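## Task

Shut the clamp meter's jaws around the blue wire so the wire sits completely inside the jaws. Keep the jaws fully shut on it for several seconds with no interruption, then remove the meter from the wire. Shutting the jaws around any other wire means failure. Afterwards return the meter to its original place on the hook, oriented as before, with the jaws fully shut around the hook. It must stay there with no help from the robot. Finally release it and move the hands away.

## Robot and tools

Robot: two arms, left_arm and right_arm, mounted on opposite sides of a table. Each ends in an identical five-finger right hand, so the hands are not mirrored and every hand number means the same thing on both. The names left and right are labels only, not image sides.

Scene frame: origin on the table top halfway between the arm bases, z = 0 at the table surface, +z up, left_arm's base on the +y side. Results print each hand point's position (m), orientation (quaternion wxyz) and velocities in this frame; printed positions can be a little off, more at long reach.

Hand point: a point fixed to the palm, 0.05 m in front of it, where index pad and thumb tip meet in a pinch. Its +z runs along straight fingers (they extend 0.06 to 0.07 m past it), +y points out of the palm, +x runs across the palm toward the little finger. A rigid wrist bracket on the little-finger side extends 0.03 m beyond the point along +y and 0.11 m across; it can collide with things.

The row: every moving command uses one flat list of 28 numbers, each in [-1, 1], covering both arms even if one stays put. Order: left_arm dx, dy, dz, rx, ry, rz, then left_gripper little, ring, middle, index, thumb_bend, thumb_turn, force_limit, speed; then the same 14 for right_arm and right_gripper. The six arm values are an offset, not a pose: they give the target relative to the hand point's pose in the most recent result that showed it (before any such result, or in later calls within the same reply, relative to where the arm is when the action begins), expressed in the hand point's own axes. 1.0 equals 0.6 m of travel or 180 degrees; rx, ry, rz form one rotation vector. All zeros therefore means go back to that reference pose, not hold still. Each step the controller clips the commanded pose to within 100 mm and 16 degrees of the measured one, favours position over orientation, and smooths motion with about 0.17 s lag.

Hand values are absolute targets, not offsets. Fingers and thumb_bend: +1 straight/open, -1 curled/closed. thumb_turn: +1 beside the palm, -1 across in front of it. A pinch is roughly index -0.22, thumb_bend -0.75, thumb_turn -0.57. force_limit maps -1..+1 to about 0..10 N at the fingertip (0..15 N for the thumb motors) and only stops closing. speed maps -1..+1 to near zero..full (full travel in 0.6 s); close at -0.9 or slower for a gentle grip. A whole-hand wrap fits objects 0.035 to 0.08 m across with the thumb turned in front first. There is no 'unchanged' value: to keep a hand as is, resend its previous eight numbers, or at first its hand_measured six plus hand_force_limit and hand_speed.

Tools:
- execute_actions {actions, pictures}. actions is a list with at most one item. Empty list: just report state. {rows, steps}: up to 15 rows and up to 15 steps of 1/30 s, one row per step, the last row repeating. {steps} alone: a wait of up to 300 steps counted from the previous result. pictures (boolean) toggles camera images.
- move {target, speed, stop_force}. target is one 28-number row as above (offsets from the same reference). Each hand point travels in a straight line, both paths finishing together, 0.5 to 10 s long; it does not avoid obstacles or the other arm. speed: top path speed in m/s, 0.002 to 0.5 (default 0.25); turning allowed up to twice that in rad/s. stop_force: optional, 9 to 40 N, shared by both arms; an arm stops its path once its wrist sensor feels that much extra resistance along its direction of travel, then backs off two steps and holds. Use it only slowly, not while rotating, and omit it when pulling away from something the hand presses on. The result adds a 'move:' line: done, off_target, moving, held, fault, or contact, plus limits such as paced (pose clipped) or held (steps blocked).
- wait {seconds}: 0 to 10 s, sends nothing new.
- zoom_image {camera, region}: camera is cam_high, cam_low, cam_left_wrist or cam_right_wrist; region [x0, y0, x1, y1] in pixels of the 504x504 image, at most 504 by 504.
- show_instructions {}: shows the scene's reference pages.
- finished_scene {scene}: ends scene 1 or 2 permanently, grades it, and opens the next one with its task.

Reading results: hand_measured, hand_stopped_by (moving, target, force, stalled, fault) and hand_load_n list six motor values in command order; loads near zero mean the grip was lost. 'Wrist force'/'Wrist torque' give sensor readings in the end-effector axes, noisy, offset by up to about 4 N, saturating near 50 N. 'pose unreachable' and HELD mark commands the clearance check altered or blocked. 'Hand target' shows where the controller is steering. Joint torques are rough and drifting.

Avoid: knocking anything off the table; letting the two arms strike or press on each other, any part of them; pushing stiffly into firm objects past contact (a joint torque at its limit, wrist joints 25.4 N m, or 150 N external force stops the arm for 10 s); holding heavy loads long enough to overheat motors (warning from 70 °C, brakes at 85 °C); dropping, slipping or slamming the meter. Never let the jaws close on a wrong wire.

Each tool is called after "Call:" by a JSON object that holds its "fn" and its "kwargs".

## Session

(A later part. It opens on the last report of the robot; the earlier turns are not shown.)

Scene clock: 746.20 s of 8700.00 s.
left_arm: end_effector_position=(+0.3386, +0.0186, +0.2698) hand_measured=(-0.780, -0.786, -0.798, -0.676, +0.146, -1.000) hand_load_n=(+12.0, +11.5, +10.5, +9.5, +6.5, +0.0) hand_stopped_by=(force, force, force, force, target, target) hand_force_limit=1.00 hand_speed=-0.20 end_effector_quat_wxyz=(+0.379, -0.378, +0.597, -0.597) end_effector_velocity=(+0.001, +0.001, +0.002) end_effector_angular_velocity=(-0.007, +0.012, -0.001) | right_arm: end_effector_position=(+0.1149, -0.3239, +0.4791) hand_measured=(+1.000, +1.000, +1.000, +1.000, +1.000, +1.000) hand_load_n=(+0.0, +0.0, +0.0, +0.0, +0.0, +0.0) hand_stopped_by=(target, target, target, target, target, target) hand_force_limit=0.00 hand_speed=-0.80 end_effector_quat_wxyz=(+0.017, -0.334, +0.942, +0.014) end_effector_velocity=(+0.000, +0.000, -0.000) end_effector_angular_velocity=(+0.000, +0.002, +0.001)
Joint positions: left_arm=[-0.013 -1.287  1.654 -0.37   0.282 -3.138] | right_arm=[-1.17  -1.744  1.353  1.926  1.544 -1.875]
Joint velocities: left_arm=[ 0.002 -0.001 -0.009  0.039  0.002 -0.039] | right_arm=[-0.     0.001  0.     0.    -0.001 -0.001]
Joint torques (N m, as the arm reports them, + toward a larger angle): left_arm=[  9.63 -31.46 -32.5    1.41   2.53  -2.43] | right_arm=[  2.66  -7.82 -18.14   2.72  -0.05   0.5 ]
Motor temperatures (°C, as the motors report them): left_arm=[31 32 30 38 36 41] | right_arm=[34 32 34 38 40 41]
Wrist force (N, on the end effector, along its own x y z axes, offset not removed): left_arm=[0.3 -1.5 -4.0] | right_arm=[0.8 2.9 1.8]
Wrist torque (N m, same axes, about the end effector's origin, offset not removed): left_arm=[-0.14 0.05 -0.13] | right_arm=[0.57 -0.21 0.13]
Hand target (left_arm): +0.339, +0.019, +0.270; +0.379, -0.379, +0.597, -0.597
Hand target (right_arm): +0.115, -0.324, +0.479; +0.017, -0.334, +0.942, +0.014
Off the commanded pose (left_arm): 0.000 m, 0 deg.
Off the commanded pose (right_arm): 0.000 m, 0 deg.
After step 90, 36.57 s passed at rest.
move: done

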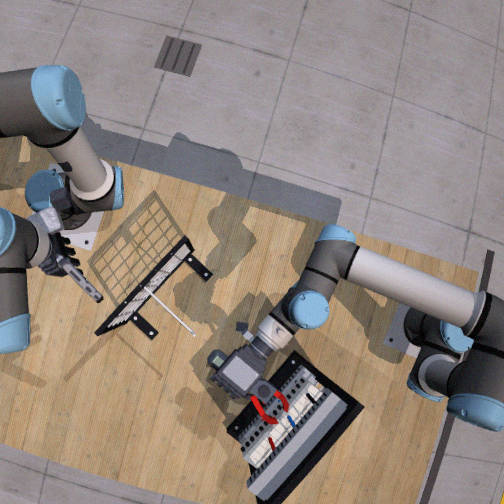

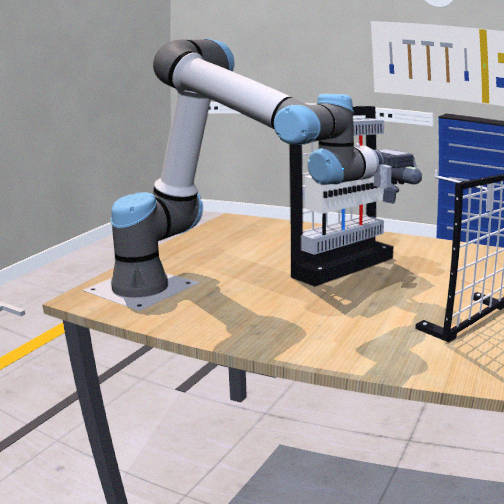

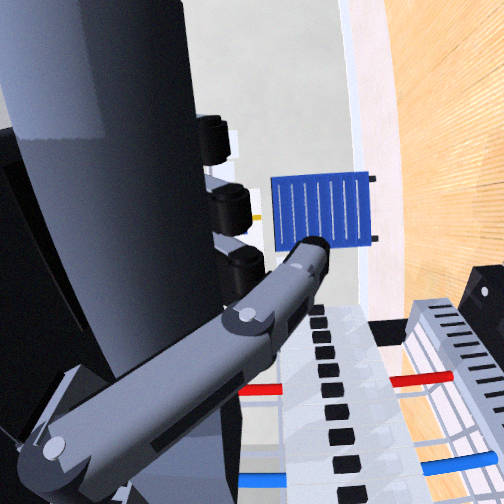

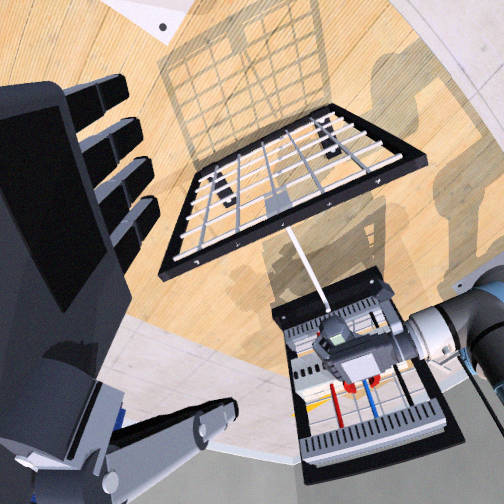

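Call:
{"fn": "move", "kwargs": {"target": [-0.025,0,-0.01,0,0,0,-1,-1,-1,-1,0.14,-1,1,-0.2, 0,0,0,0,0,0,1,1,1,1,1,1,0,-0.8], "speed": 0.04}}

Call:
{"fn": "zoom_image", "kwargs": {"camera": "cam_high", "region": [230, 360, 330, 460]}}

Call:
{"fn": "zoom_image", "kwargs": {"camera": "cam_right_wrist", "region": [300, 330, 420, 450]}}

Call:
{"fn": "zoom_image", "kwargs": {"camera": "cam_low", "region": [300, 80, 440, 220]}}

Scene clock: 797.87 s of 8700.00 s.
left_arm: end_effector_position=(+0.3395, +0.0345, +0.2698) hand_measured=(-0.780, -0.786, -0.798, -0.676, +0.146, -1.000) hand_load_n=(+12.0, +11.5, +10.5, +9.5, +6.5, +0.0) hand_stopped_by=(force, force, force, force, target, target) hand_force_limit=1.00 hand_speed=-0.20 end_effector_quat_wxyz=(+0.379, -0.378, +0.597, -0.597) end_effector_velocity=(-0.000, +0.002, -0.000) end_effector_angular_velocity=(-0.000, -0.001, -0.000) | right_arm: end_effector_position=(+0.1149, -0.3239, +0.4791) hand_measured=(+1.000, +1.000, +1.000, +1.000, +1.000, +1.000) hand_load_n=(+0.0, +0.0, +0.0, +0.0, +0.0, +0.0) hand_stopped_by=(target, target, target, target, target, target) hand_force_limit=0.00 hand_speed=-0.80 end_effector_quat_wxyz=(+0.017, -0.334, +0.942, +0.014) end_effector_velocity=(-0.000, +0.000, -0.000) end_effector_angular_velocity=(+0.000, +0.001, +0.000)
Joint positions: left_arm=[-0.017 -1.322  1.701 -0.38   0.279 -3.139] | right_arm=[-1.17  -1.744  1.353  1.926  1.544 -1.875]
Joint velocities: left_arm=[-0.001 -0.004  0.006 -0.005 -0.001  0.003] | right_arm=[-0.    -0.     0.     0.    -0.001 -0.   ]
Joint torques (N m, as the arm reports them, + toward a larger angle): left_arm=[ -7.69 -40.04  -9.45  -1.93  -2.09   2.12] | right_arm=[  2.27  -7.96 -17.35   2.62   0.01   0.47]
Motor temperatures (°C, as the motors report them): left_arm=[31 32 30 38 36 41] | right_arm=[34 32 34 38 40 41]
Wrist force (N, on the end effector, along its own x y z axes, offset not removed): left_arm=[1.1 2.3 -1.0] | right_arm=[4.9 1.4 -0.7]
Wrist torque (N m, same axes, about the end effector's origin, offset not removed): left_arm=[0.27 -0.24 0.08] | right_arm=[0.29 -0.95 0.23]
Hand target (left_arm): +0.340, +0.035, +0.270; +0.379, -0.378, +0.597, -0.597
Hand target (right_arm): +0.115, -0.324, +0.479; +0.017, -0.334, +0.942, +0.014
Off the commanded pose (left_arm): 0.000 m, 0 deg.
Off the commanded pose (right_arm): 0.000 m, 0 deg.
After step 90, 47.83 s passed at rest.
move: done

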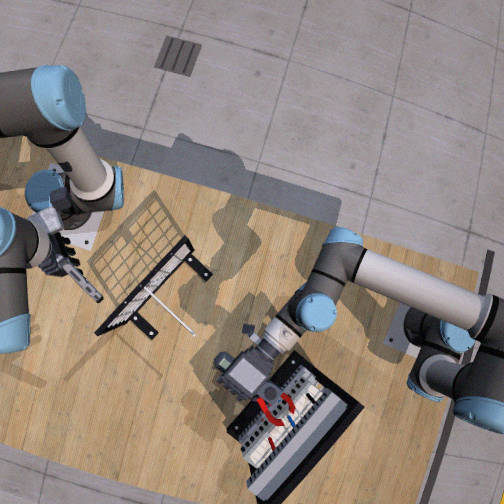

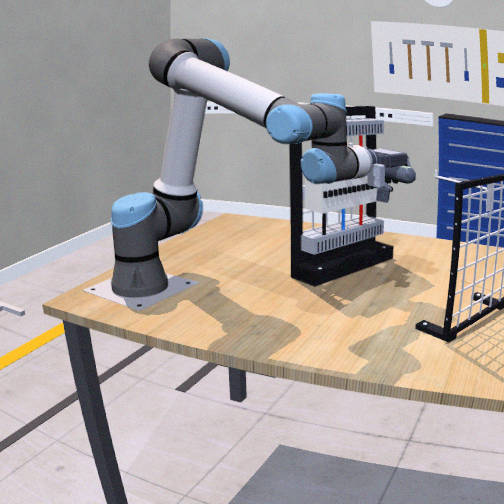

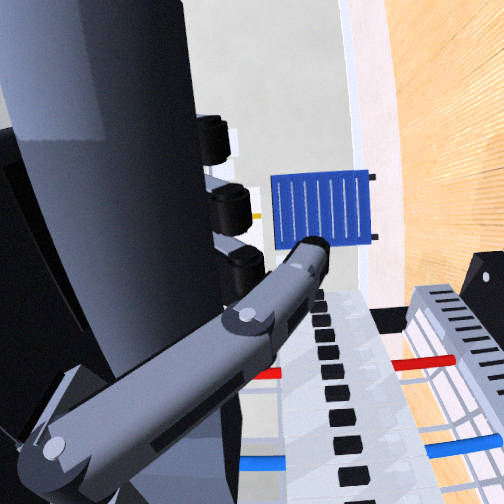

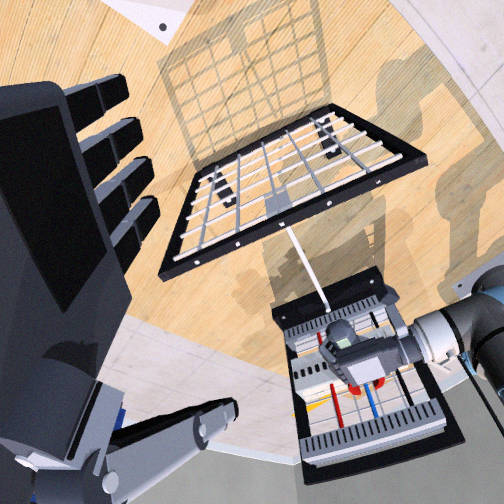

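Region (230, 360, 330, 460) of cam_high's 504x504 image, scaled by 5.040, with more detail than that image has.

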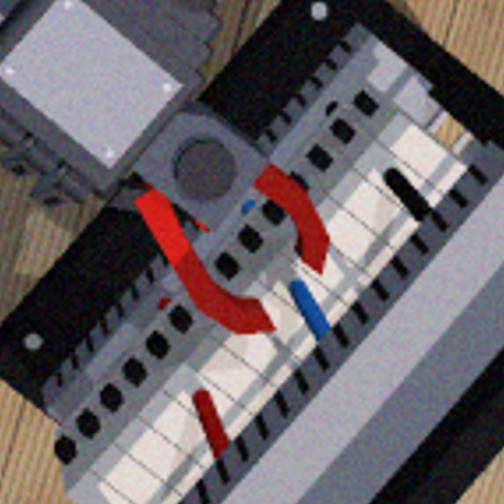

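Region (300, 330, 420, 450) of cam_right_wrist's 504x504 image, scaled by 4.200, with more detail than that image has.

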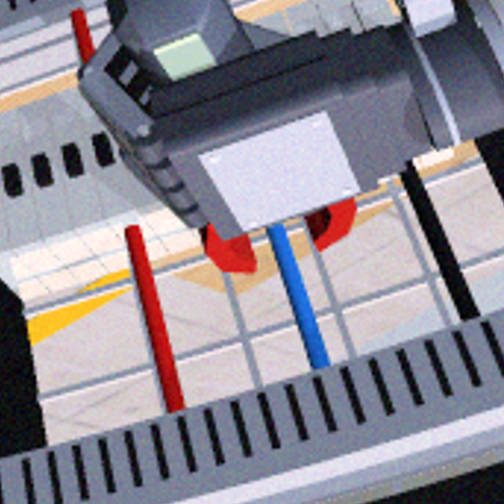

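Region (300, 80, 440, 220) of cam_low's 504x504 image, scaled by 3.600, with more detail than that image has.

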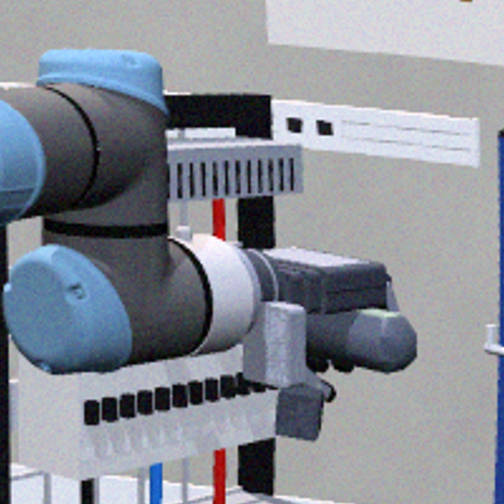

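Call:
{"fn": "move", "kwargs": {"target": [-0.068,0,0,0,0,0,-1,-1,-1,-1,0.14,-1,1,-0.2, 0,0,0,0,0,0,1,1,1,1,1,1,0,-0.8], "speed": 0.03, "stop_force": 10}}

Call:
{"fn": "zoom_image", "kwargs": {"camera": "cam_high", "region": [230, 360, 330, 460]}}

Call:
{"fn": "zoom_image", "kwargs": {"camera": "cam_right_wrist", "region": [300, 330, 420, 450]}}

Scene clock: 810.83 s of 8700.00 s.
left_arm: end_effector_position=(+0.3568, +0.0711, +0.2697) hand_measured=(-0.780, -0.786, -0.798, -0.676, +0.146, -1.000) hand_load_n=(+12.0, +11.5, +10.5, +9.5, +6.5, +0.0) hand_stopped_by=(force, force, force, force, target, target) hand_force_limit=1.00 hand_speed=-0.20 end_effector_quat_wxyz=(+0.379, -0.378, +0.597, -0.597) end_effector_velocity=(+0.001, +0.003, -0.000) end_effector_angular_velocity=(+0.003, -0.001, +0.000) | right_arm: end_effector_position=(+0.1149, -0.3239, +0.4791) hand_measured=(+1.000, +1.000, +1.000, +1.000, +1.000, +1.000) hand_load_n=(+0.0, +0.0, +0.0, +0.0, +0.0, +0.0) hand_stopped_by=(target, target, target, target, target, target) hand_force_limit=0.00 hand_speed=-0.80 end_effector_quat_wxyz=(+0.017, -0.334, +0.942, +0.014) end_effector_velocity=(+0.000, +0.000, -0.000) end_effector_angular_velocity=(-0.001, +0.001, -0.000)
Joint positions: left_arm=[ 0.009 -1.401  1.798 -0.399  0.305 -3.139] | right_arm=[-1.17  -1.744  1.353  1.926  1.544 -1.875]
Joint velocities: left_arm=[ 0.002 -0.005  0.007 -0.003  0.002  0.004] | right_arm=[-0.     0.001  0.001  0.     0.     0.   ]
Joint torques (N m, as the arm reports them, + toward a larger angle): left_arm=[  9.99 -36.57 -10.42  -2.33   2.28   2.5 ] | right_arm=[  3.33  -7.4  -17.73   2.77  -0.15   0.52]
Motor temperatures (°C, as the motors report them): left_arm=[31 32 30 38 36 41] | right_arm=[34 32 34 38 40 41]
Wrist force (N, on the end effector, along its own x y z axes, offset not removed): left_arm=[0.8 1.5 -2.6] | right_arm=[4.6 2.5 2.0]
Wrist torque (N m, same axes, about the end effector's origin, offset not removed): left_arm=[0.24 -0.09 0.07] | right_arm=[0.46 -0.69 0.42]
Hand target (left_arm): +0.357, +0.071, +0.270; +0.379, -0.378, +0.597, -0.597
Hand target (right_arm): +0.115, -0.324, +0.479; +0.017, -0.334, +0.942, +0.014
Off the commanded pose (left_arm): 0.000 m, 0 deg.
Off the commanded pose (right_arm): 0.000 m, 0 deg.
After step 90, 8.30 s passed at rest.
move: done

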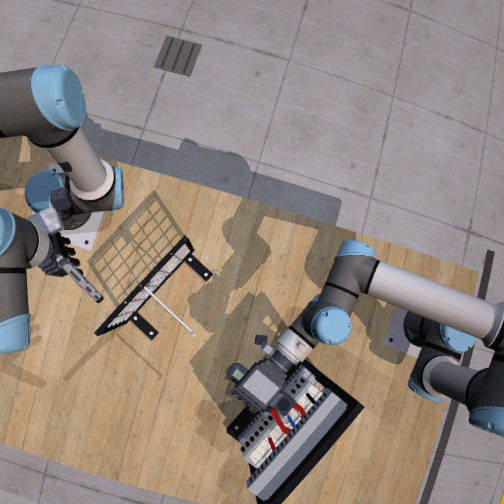

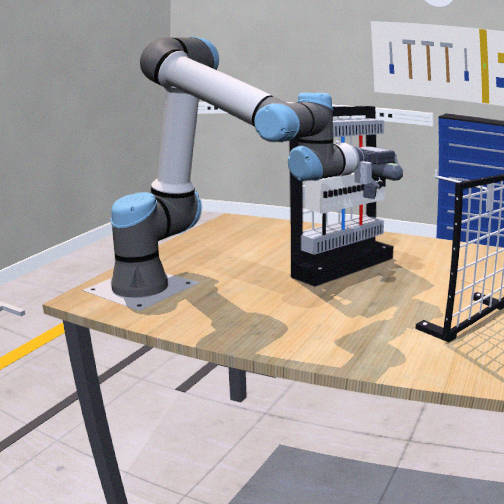

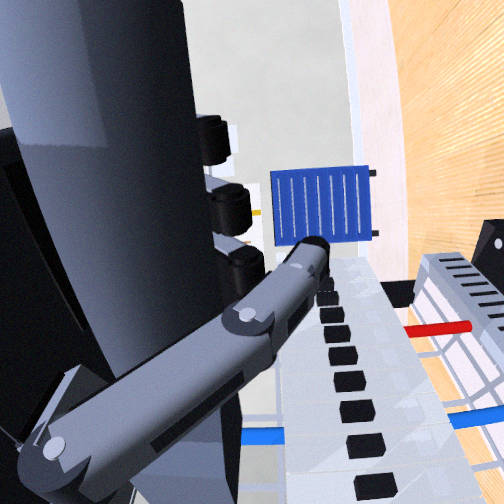

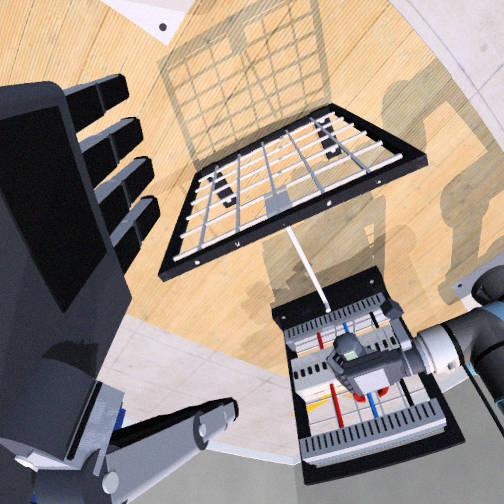

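Region (230, 360, 330, 460) of cam_high's 504x504 image, scaled by 5.040, with more detail than that image has.

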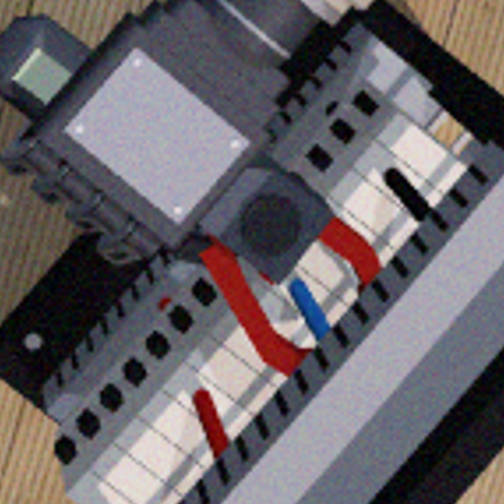

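Region (300, 330, 420, 450) of cam_right_wrist's 504x504 image, scaled by 4.200, with more detail than that image has.

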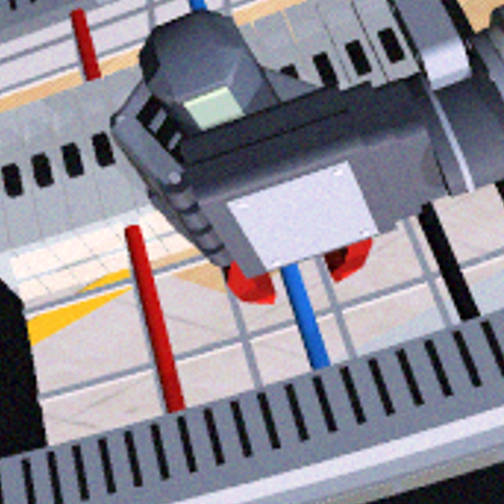

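Call:
{"fn": "move", "kwargs": {"target": [0,0,0.018,0,0,0,-1,-1,-1,-1,0.14,-1,1,-0.2, 0,0,0,0,0,0,1,1,1,1,1,1,0,-0.8], "speed": 0.02, "stop_force": 10}}

Call:
{"fn": "zoom_image", "kwargs": {"camera": "cam_high", "region": [250, 380, 330, 460]}}

Scene clock: 825.77 s of 8700.00 s.
left_arm: end_effector_position=(+0.3663, +0.0667, +0.2697) hand_measured=(-0.780, -0.786, -0.798, -0.676, +0.146, -1.000) hand_load_n=(+12.0, +11.5, +10.5, +9.5, +6.5, +0.0) hand_stopped_by=(force, force, force, force, target, target) hand_force_limit=1.00 hand_speed=-0.20 end_effector_quat_wxyz=(+0.379, -0.378, +0.597, -0.597) end_effector_velocity=(+0.002, -0.001, -0.000) end_effector_angular_velocity=(+0.001, +0.000, -0.000) | right_arm: end_effector_position=(+0.1149, -0.3239, +0.4791) hand_measured=(+1.000, +1.000, +1.000, +1.000, +1.000, +1.000) hand_load_n=(+0.0, +0.0, +0.0, +0.0, +0.0, +0.0) hand_stopped_by=(target, target, target, target, target, target) hand_force_limit=0.00 hand_speed=-0.80 end_effector_quat_wxyz=(+0.017, -0.334, +0.942, +0.014) end_effector_velocity=(-0.000, -0.000, -0.000) end_effector_angular_velocity=(-0.001, -0.001, +0.001)
Joint positions: left_arm=[ 0.032 -1.387  1.781 -0.396  0.328 -3.139] | right_arm=[-1.17  -1.744  1.353  1.926  1.544 -1.875]
Joint velocities: left_arm=[ 0.005  0.003 -0.004  0.002  0.005 -0.001] | right_arm=[ 0.    -0.001  0.    -0.     0.001 -0.001]
Joint torques (N m, as the arm reports them, + toward a larger angle): left_arm=[  8.62 -16.56 -32.15   1.25   2.33  -2.6 ] | right_arm=[  2.87  -6.62 -16.95   2.7   -0.25   0.48]
Motor temperatures (°C, as the motors report them): left_arm=[31 32 30 38 36 41] | right_arm=[34 32 34 38 40 41]
Wrist force (N, on the end effector, along its own x y z axes, offset not removed): left_arm=[2.8 -1.2 -3.4] | right_arm=[-0.3 2.6 1.7]
Wrist torque (N m, same axes, about the end effector's origin, offset not removed): left_arm=[-0.16 -0.32 0.13] | right_arm=[0.53 0.12 0.03]
Hand target (left_arm): +0.367, +0.067, +0.270; +0.379, -0.378, +0.597, -0.597
Hand target (right_arm): +0.115, -0.324, +0.479; +0.017, -0.334, +0.942, +0.014
Off the commanded pose (left_arm): 0.000 m, 0 deg.
Off the commanded pose (right_arm): 0.000 m, 0 deg.
After step 90, 11.10 s passed at rest.
move: done

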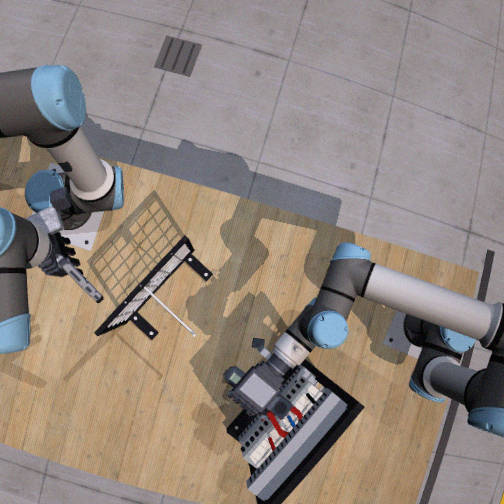

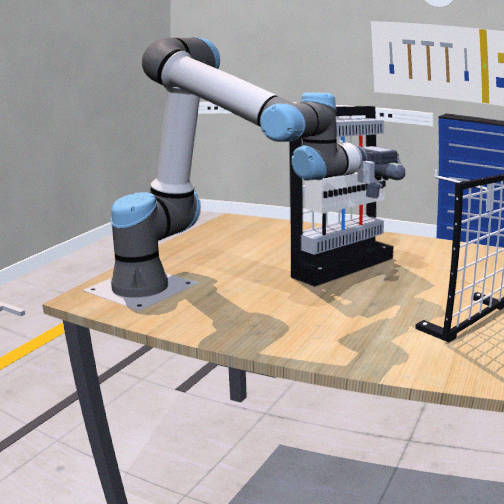

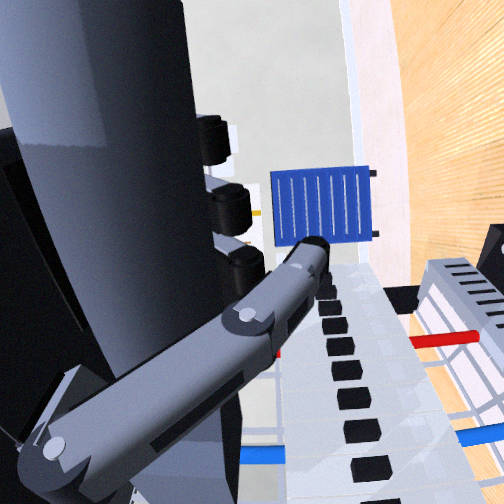

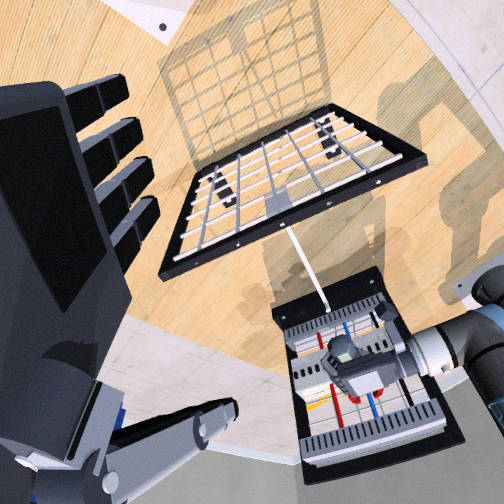

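Region (250, 380, 330, 460) of cam_high's 504x504 image, scaled by 6.300, with more detail than that image has.

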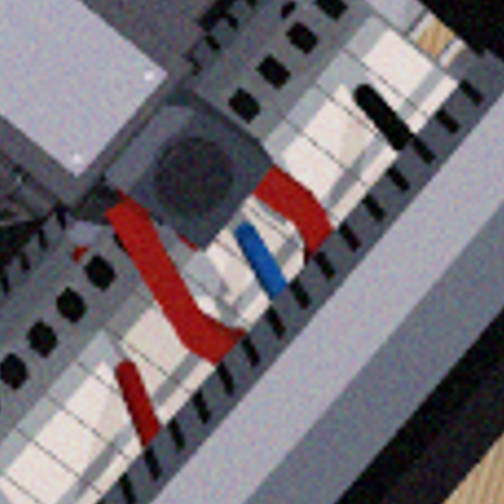

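Call:
{"fn": "move", "kwargs": {"target": [0,0,0,0,0,0,-1,-1,0.3,0.3,0.14,-1,1,-0.5, 0,0,0,0,0,0,1,1,1,1,1,1,0,-0.8]}}

Call:
{"fn": "zoom_image", "kwargs": {"camera": "cam_high", "region": [250, 380, 330, 460]}}

Call:
{"fn": "zoom_image", "kwargs": {"camera": "cam_right_wrist", "region": [320, 350, 420, 450]}}

Scene clock: 842.67 s of 8700.00 s.
left_arm: end_effector_position=(+0.3663, +0.0667, +0.2697) hand_measured=(-0.780, -0.786, +0.300, +0.300, +0.146, -1.000) hand_load_n=(+10.5, +11.0, +0.0, +0.0, +4.0, +2.0) hand_stopped_by=(force, force, target, target, target, target) hand_force_limit=1.00 hand_speed=-0.50 end_effector_quat_wxyz=(+0.379, -0.378, +0.597, -0.597) end_effector_velocity=(+0.000, +0.000, +0.001) end_effector_angular_velocity=(+0.000, -0.000, -0.000) | right_arm: end_effector_position=(+0.1149, -0.3239, +0.4791) hand_measured=(+1.000, +1.000, +1.000, +1.000, +1.000, +1.000) hand_load_n=(+0.0, +0.0, +0.0, +0.0, +0.0, +0.0) hand_stopped_by=(target, target, target, target, target, target) hand_force_limit=0.00 hand_speed=-0.80 end_effector_quat_wxyz=(+0.017, -0.334, +0.942, +0.014) end_effector_velocity=(-0.000, -0.000, +0.000) end_effector_angular_velocity=(+0.001, -0.002, +0.001)
Joint positions: left_arm=[ 0.032 -1.387  1.781 -0.396  0.328 -3.139] | right_arm=[-1.17  -1.744  1.353  1.926  1.544 -1.875]
Joint velocities: left_arm=[ 0.    -0.001 -0.001  0.001  0.     0.001] | right_arm=[-0.    -0.001 -0.001 -0.     0.    -0.001]
Joint torques (N m, as the arm reports them, + toward a larger angle): left_arm=[ -8.84 -38.97 -10.14  -2.17  -1.98   2.15] | right_arm=[  3.38  -8.8  -16.71   2.82  -0.01   0.45]
Motor temperatures (°C, as the motors report them): left_arm=[31 32 30 38 36 41] | right_arm=[34 32 34 38 40 41]
Wrist force (N, on the end effector, along its own x y z axes, offset not removed): left_arm=[1.3 0.6 -2.2] | right_arm=[2.3 -0.4 1.3]
Wrist torque (N m, same axes, about the end effector's origin, offset not removed): left_arm=[-0.08 -0.05 0.05] | right_arm=[0.00 -0.61 0.23]
Hand target (left_arm): +0.366, +0.067, +0.270; +0.379, -0.378, +0.597, -0.597
Hand target (right_arm): +0.115, -0.324, +0.479; +0.017, -0.334, +0.942, +0.014
Off the commanded pose (left_arm): 0.000 m, 0 deg.
Off the commanded pose (right_arm): 0.000 m, 0 deg.
After step 90, 12.30 s passed at rest.
move: done

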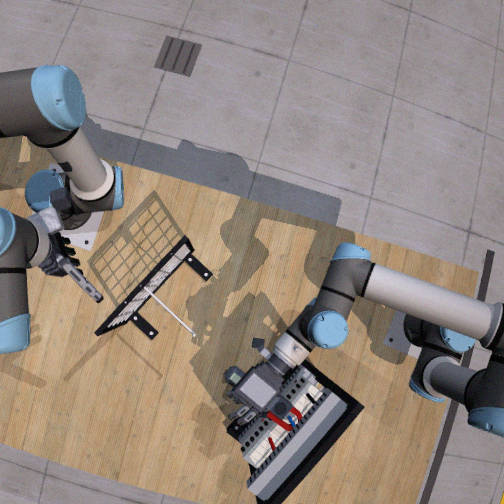

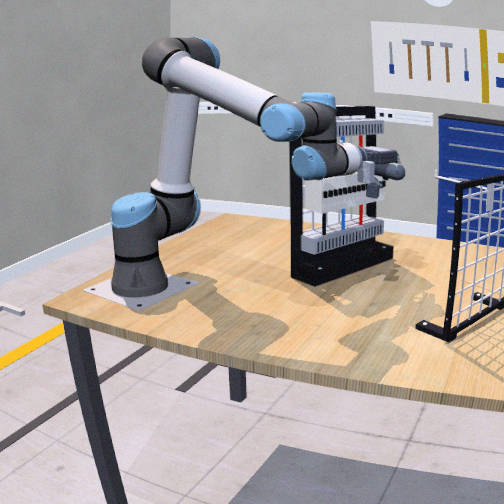

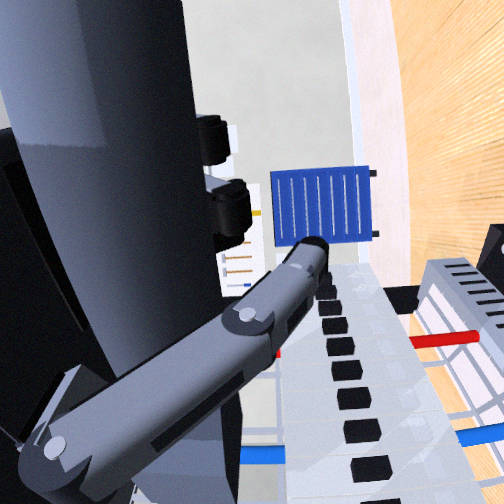

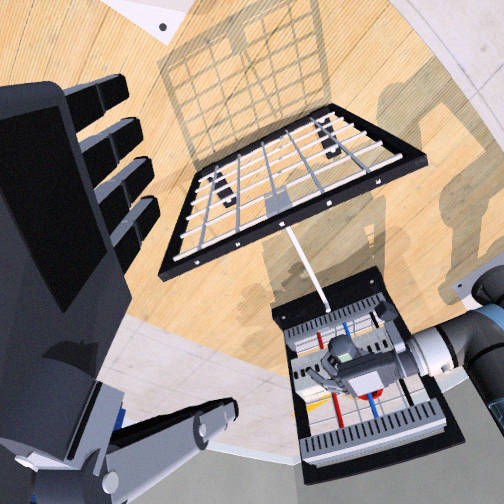

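Region (250, 380, 330, 460) of cam_high's 504x504 image, scaled by 6.300, with more detail than that image has.

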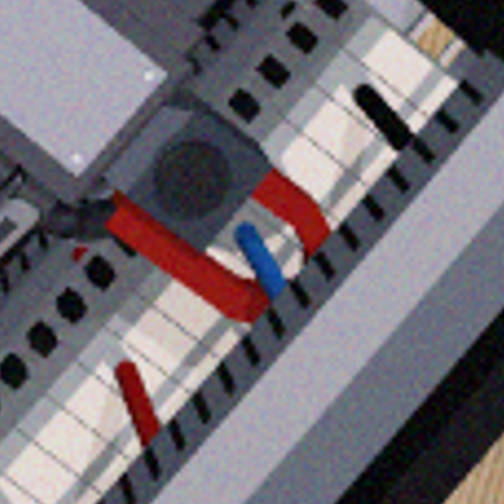

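Region (320, 350, 420, 450) of cam_right_wrist's 504x504 image, scaled by 5.040, with more detail than that image has.

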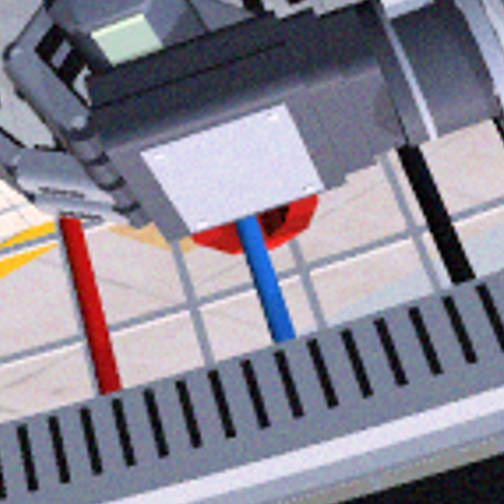

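Call:
{"fn": "zoom_image", "kwargs": {"camera": "cam_right_wrist", "region": [350, 380, 394, 424]}}

Call:
{"fn": "zoom_image", "kwargs": {"camera": "cam_high", "region": [265, 395, 310, 440]}}

Region (350, 380, 394, 424) of cam_right_wrist's 504x504 image, scaled by 11.455, with more detail than that image has.

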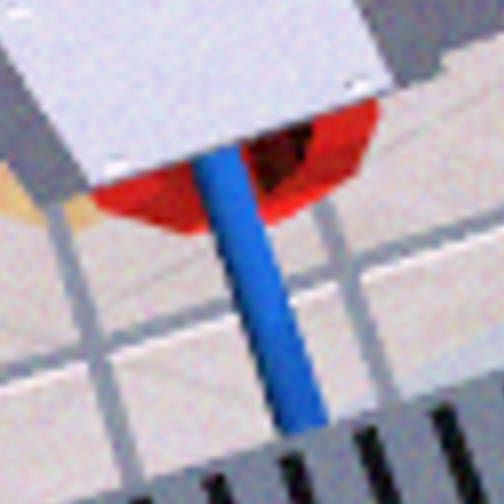

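Region (265, 395, 310, 440) of cam_high's 504x504 image, scaled by 11.200, with more detail than that image has.

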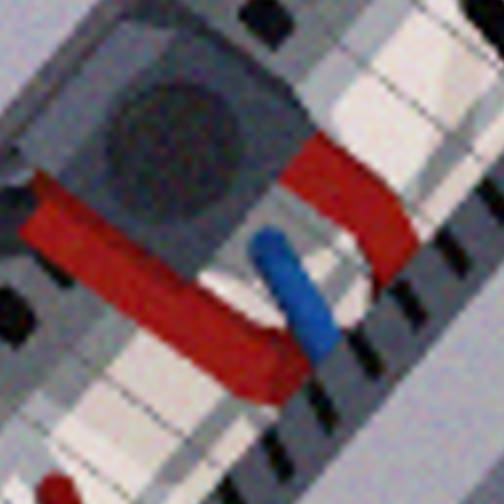

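Call:
{"fn": "move", "kwargs": {"target": [0,0,0.005,0,0,0,-1,-1,0.3,0.3,0.14,-1,1,-0.5, 0,0,0,0,0,0,1,1,1,1,1,1,0,-0.8], "speed": 0.01}}

Call:
{"fn": "wait", "kwargs": {"seconds": 5}}

Call:
{"fn": "zoom_image", "kwargs": {"camera": "cam_high", "region": [265, 395, 310, 440]}}

Call:
{"fn": "zoom_image", "kwargs": {"camera": "cam_right_wrist", "region": [350, 380, 394, 424]}}

Scene clock: 866.23 s of 8700.00 s.
left_arm: end_effector_position=(+0.3689, +0.0655, +0.2697) hand_measured=(-0.780, -0.786, +0.300, +0.300, +0.146, -1.000) hand_load_n=(+10.5, +11.0, +0.0, +0.0, +4.0, +2.0) hand_stopped_by=(force, force, target, target, target, target) hand_force_limit=1.00 hand_speed=-0.50 end_effector_quat_wxyz=(+0.379, -0.378, +0.597, -0.597) end_effector_velocity=(+0.001, -0.001, -0.001) end_effector_angular_velocity=(+0.002, -0.000, +0.000) | right_arm: end_effector_position=(+0.1149, -0.3239, +0.4791) hand_measured=(+1.000, +1.000, +1.000, +1.000, +1.000, +1.000) hand_load_n=(+0.0, +0.0, +0.0, +0.0, +0.0, +0.0) hand_stopped_by=(target, target, target, target, target, target) hand_force_limit=0.00 hand_speed=-0.80 end_effector_quat_wxyz=(+0.017, -0.334, +0.942, +0.014) end_effector_velocity=(-0.000, +0.000, +0.000) end_effector_angular_velocity=(+0.002, -0.001, +0.001)
Joint positions: left_arm=[ 0.038 -1.383  1.777 -0.395  0.334 -3.139] | right_arm=[-1.17  -1.744  1.353  1.926  1.544 -1.875]
Joint velocities: left_arm=[ 0.003  0.003 -0.002  0.001  0.003 -0.   ] | right_arm=[ 0.     0.    -0.001 -0.    -0.002 -0.001]
Joint torques (N m, as the arm reports them, + toward a larger angle): left_arm=[  8.23 -16.27 -33.18   1.45   2.69   1.2 ] | right_arm=[  3.02  -8.21 -17.19   2.57  -0.15   0.56]
Motor temperatures (°C, as the motors report them): left_arm=[31 32 30 38 36 41] | right_arm=[34 32 34 38 40 41]
Wrist force (N, on the end effector, along its own x y z axes, offset not removed): left_arm=[0.4 1.5 0.1] | right_arm=[0.9 -1.5 -2.8]
Wrist torque (N m, same axes, about the end effector's origin, offset not removed): left_arm=[0.02 -0.17 0.04] | right_arm=[0.03 -0.06 0.06]
Hand target (left_arm): +0.369, +0.065, +0.270; +0.379, -0.378, +0.597, -0.597
Hand target (right_arm): +0.115, -0.324, +0.479; +0.017, -0.334, +0.942, +0.014
Off the commanded pose (left_arm): 0.000 m, 0 deg.
Off the commanded pose (right_arm): 0.000 m, 0 deg.
After step 90, 19.87 s passed at rest.
move: done

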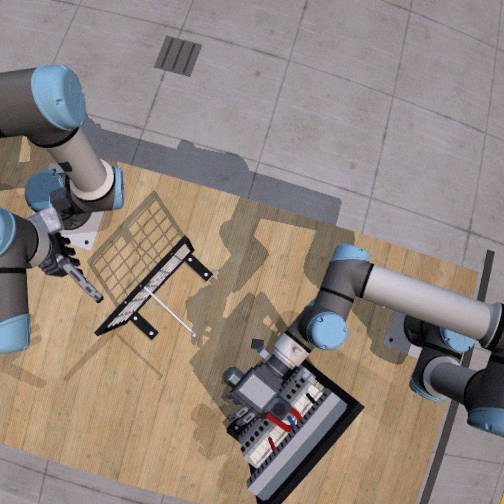

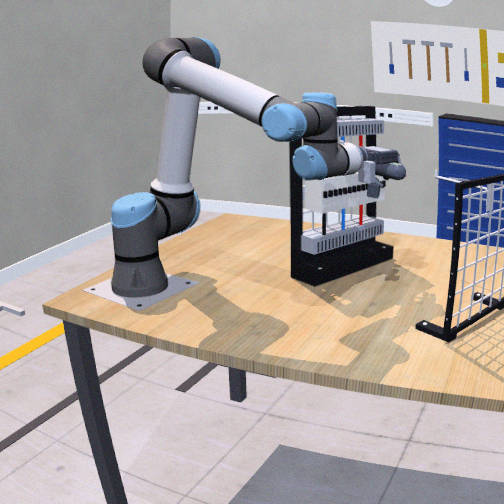

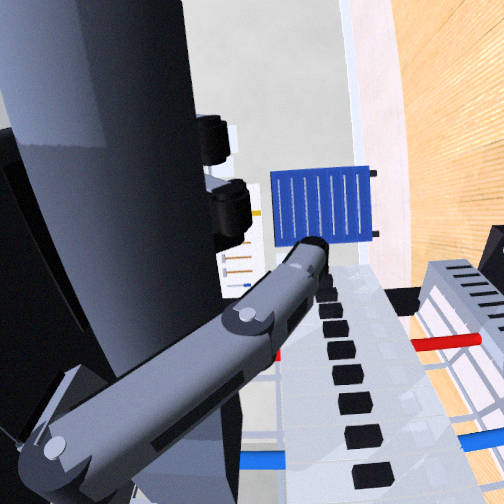

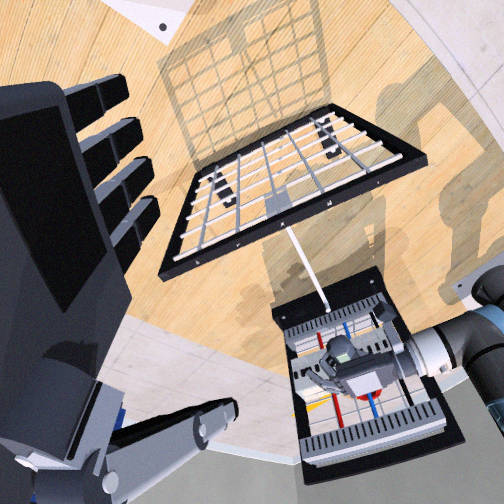

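Scene clock: 871.23 s of 8700.00 s.
left_arm: end_effector_position=(+0.3690, +0.0654, +0.2697) hand_measured=(-0.780, -0.786, +0.300, +0.300, +0.146, -1.000) hand_load_n=(+10.5, +11.0, +0.0, +0.0, +4.0, +2.0) hand_stopped_by=(force, force, target, target, target, target) hand_force_limit=1.00 hand_speed=-0.50 end_effector_quat_wxyz=(+0.379, -0.378, +0.597, -0.597) end_effector_velocity=(+0.000, +0.000, +0.000) end_effector_angular_velocity=(-0.002, +0.001, +0.000) | right_arm: end_effector_position=(+0.1149, -0.3239, +0.4791) hand_measured=(+1.000, +1.000, +1.000, +1.000, +1.000, +1.000) hand_load_n=(+0.0, +0.0, +0.0, +0.0, +0.0, +0.0) hand_stopped_by=(target, target, target, target, target, target) hand_force_limit=0.00 hand_speed=-0.80 end_effector_quat_wxyz=(+0.017, -0.334, +0.942, +0.014) end_effector_velocity=(+0.000, +0.000, +0.000) end_effector_angular_velocity=(+0.002, -0.001, -0.001)
Joint positions: left_arm=[ 0.038 -1.383  1.776 -0.395  0.334 -3.139] | right_arm=[-1.17  -1.744  1.353  1.926  1.544 -1.875]
Joint velocities: left_arm=[ 0.    -0.001  0.    -0.     0.    -0.001] | right_arm=[-0.     0.    -0.001  0.    -0.001  0.001]
Joint torques (N m, as the arm reports them, + toward a larger angle): left_arm=[  8.74 -17.33 -32.66   1.12   2.29  -2.4 ] | right_arm=[  3.7   -7.62 -17.11   2.63   0.01   0.61]
Motor temperatures (°C, as the motors report them): left_arm=[31 32 30 38 36 41] | right_arm=[34 32 34 38 40 41]
Wrist force (N, on the end effector, along its own x y z axes, offset not removed): left_arm=[1.1 1.3 -3.6] | right_arm=[1.7 -0.2 2.0]
Wrist torque (N m, same axes, about the end effector's origin, offset not removed): left_arm=[0.25 -0.05 0.07] | right_arm=[-0.11 -0.40 0.16]
Hand target (left_arm): +0.369, +0.065, +0.270; +0.379, -0.378, +0.597, -0.597
Hand target (right_arm): +0.115, -0.324, +0.479; +0.017, -0.334, +0.942, +0.014
Off the commanded pose (left_arm): 0.000 m, 0 deg.
Off the commanded pose (right_arm): 0.000 m, 0 deg.
Steps of this call (steps 1 to 90: nothing new was sent; then 2.00 s passed at rest). Readings (end_effector_position | what the end effector reports):
1: left_arm (+0.3689, +0.0654, +0.2697) | right_arm (+0.1149, -0.3239, +0.4791) | left_arm hand_measured=(-0.780, -0.786, +0.300, +0.300, +0.146, -1.000) hand_load_n=(+10.5, +11.0, +0.0, +0.0, +4.0, +2.0) hand_stopped_by=(force, force, target, target, target, target) hand_force_limit=1.00 hand_speed=-0.50 | right_arm hand_measured=(+1.000, +1.000, +1.000, +1.000, +1.000, +1.000) hand_load_n=(+0.0, +0.0, +0.0, +0.0, +0.0, +0.0) hand_stopped_by=(target, target, target, target, target, target) hand_force_limit=0.00 hand_speed=-0.80
2: left_arm (+0.3690, +0.0654, +0.2697) | right_arm (+0.1149, -0.3239, +0.4791) | left_arm hand_measured=(-0.780, -0.786, +0.300, +0.300, +0.146, -1.000) hand_load_n=(+10.5, +11.0, +0.0, +0.0, +4.0, +2.0) hand_stopped_by=(force, force, target, target, target, target) hand_force_limit=1.00 hand_speed=-0.50 | right_arm hand_measured=(+1.000, +1.000, +1.000, +1.000, +1.000, +1.000) hand_load_n=(+0.0, +0.0, +0.0, +0.0, +0.0, +0.0) hand_stopped_by=(target, target, target, target, target, target) hand_force_limit=0.00 hand_speed=-0.80
4: left_arm (+0.3690, +0.0654, +0.2697) | right_arm (+0.1149, -0.3239, +0.4791) | left_arm hand_measured=(-0.780, -0.786, +0.300, +0.300, +0.146, -1.000) hand_load_n=(+10.5, +11.0, +0.0, +0.0, +4.0, +2.0) hand_stopped_by=(force, force, target, target, target, target) hand_force_limit=1.00 hand_speed=-0.50 | right_arm hand_measured=(+1.000, +1.000, +1.000, +1.000, +1.000, +1.000) hand_load_n=(+0.0, +0.0, +0.0, +0.0, +0.0, +0.0) hand_stopped_by=(target, target, target, target, target, target) hand_force_limit=0.00 hand_speed=-0.80
8: left_arm (+0.3690, +0.0654, +0.2697) | right_arm (+0.1149, -0.3239, +0.4791) | left_arm hand_measured=(-0.780, -0.786, +0.300, +0.300, +0.146, -1.000) hand_load_n=(+10.5, +11.0, +0.0, +0.0, +4.0, +2.0) hand_stopped_by=(force, force, target, target, target, target) hand_force_limit=1.00 hand_speed=-0.50 | right_arm hand_measured=(+1.000, +1.000, +1.000, +1.000, +1.000, +1.000) hand_load_n=(+0.0, +0.0, +0.0, +0.0, +0.0, +0.0) hand_stopped_by=(target, target, target, target, target, target) hand_force_limit=0.00 hand_speed=-0.80
90: the state above

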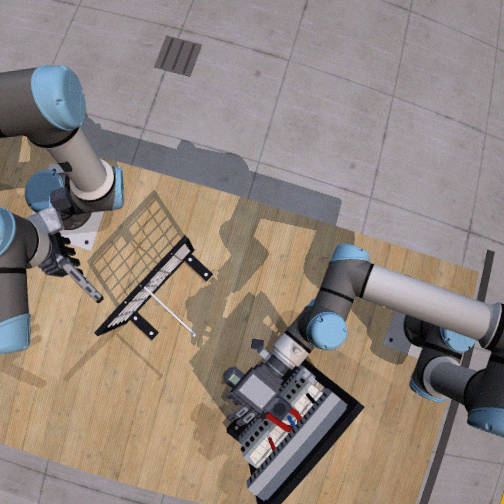

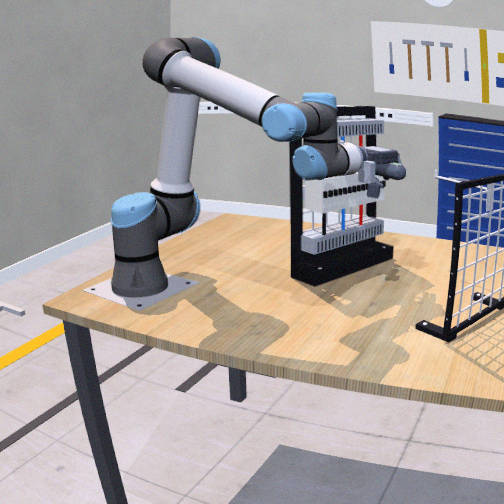

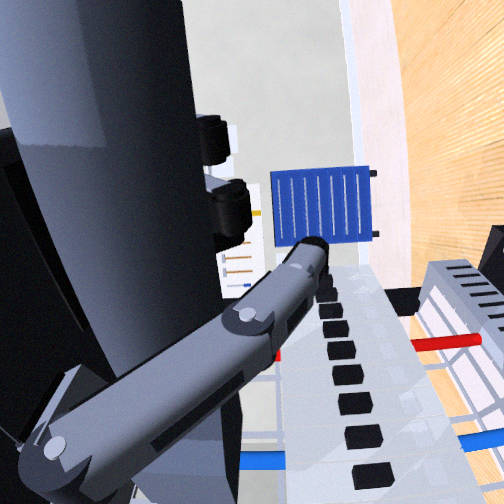

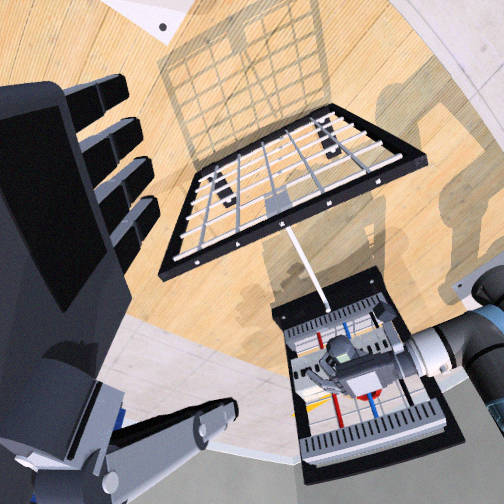

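Region (265, 395, 310, 440) of cam_high's 504x504 image, scaled by 11.200, with more detail than that image has.

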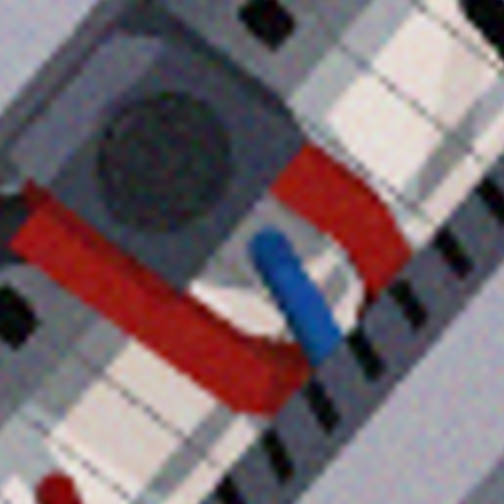

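Region (350, 380, 394, 424) of cam_right_wrist's 504x504 image, scaled by 11.455, with more detail than that image has.

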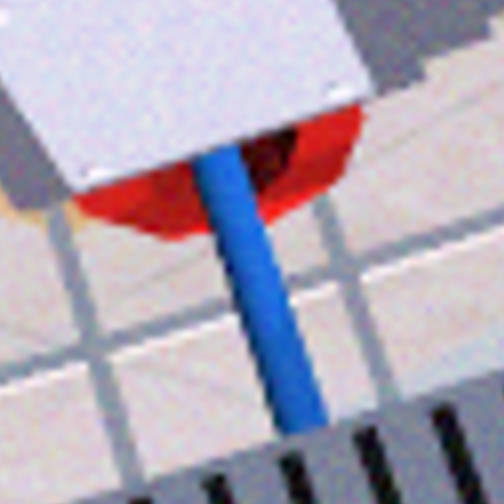

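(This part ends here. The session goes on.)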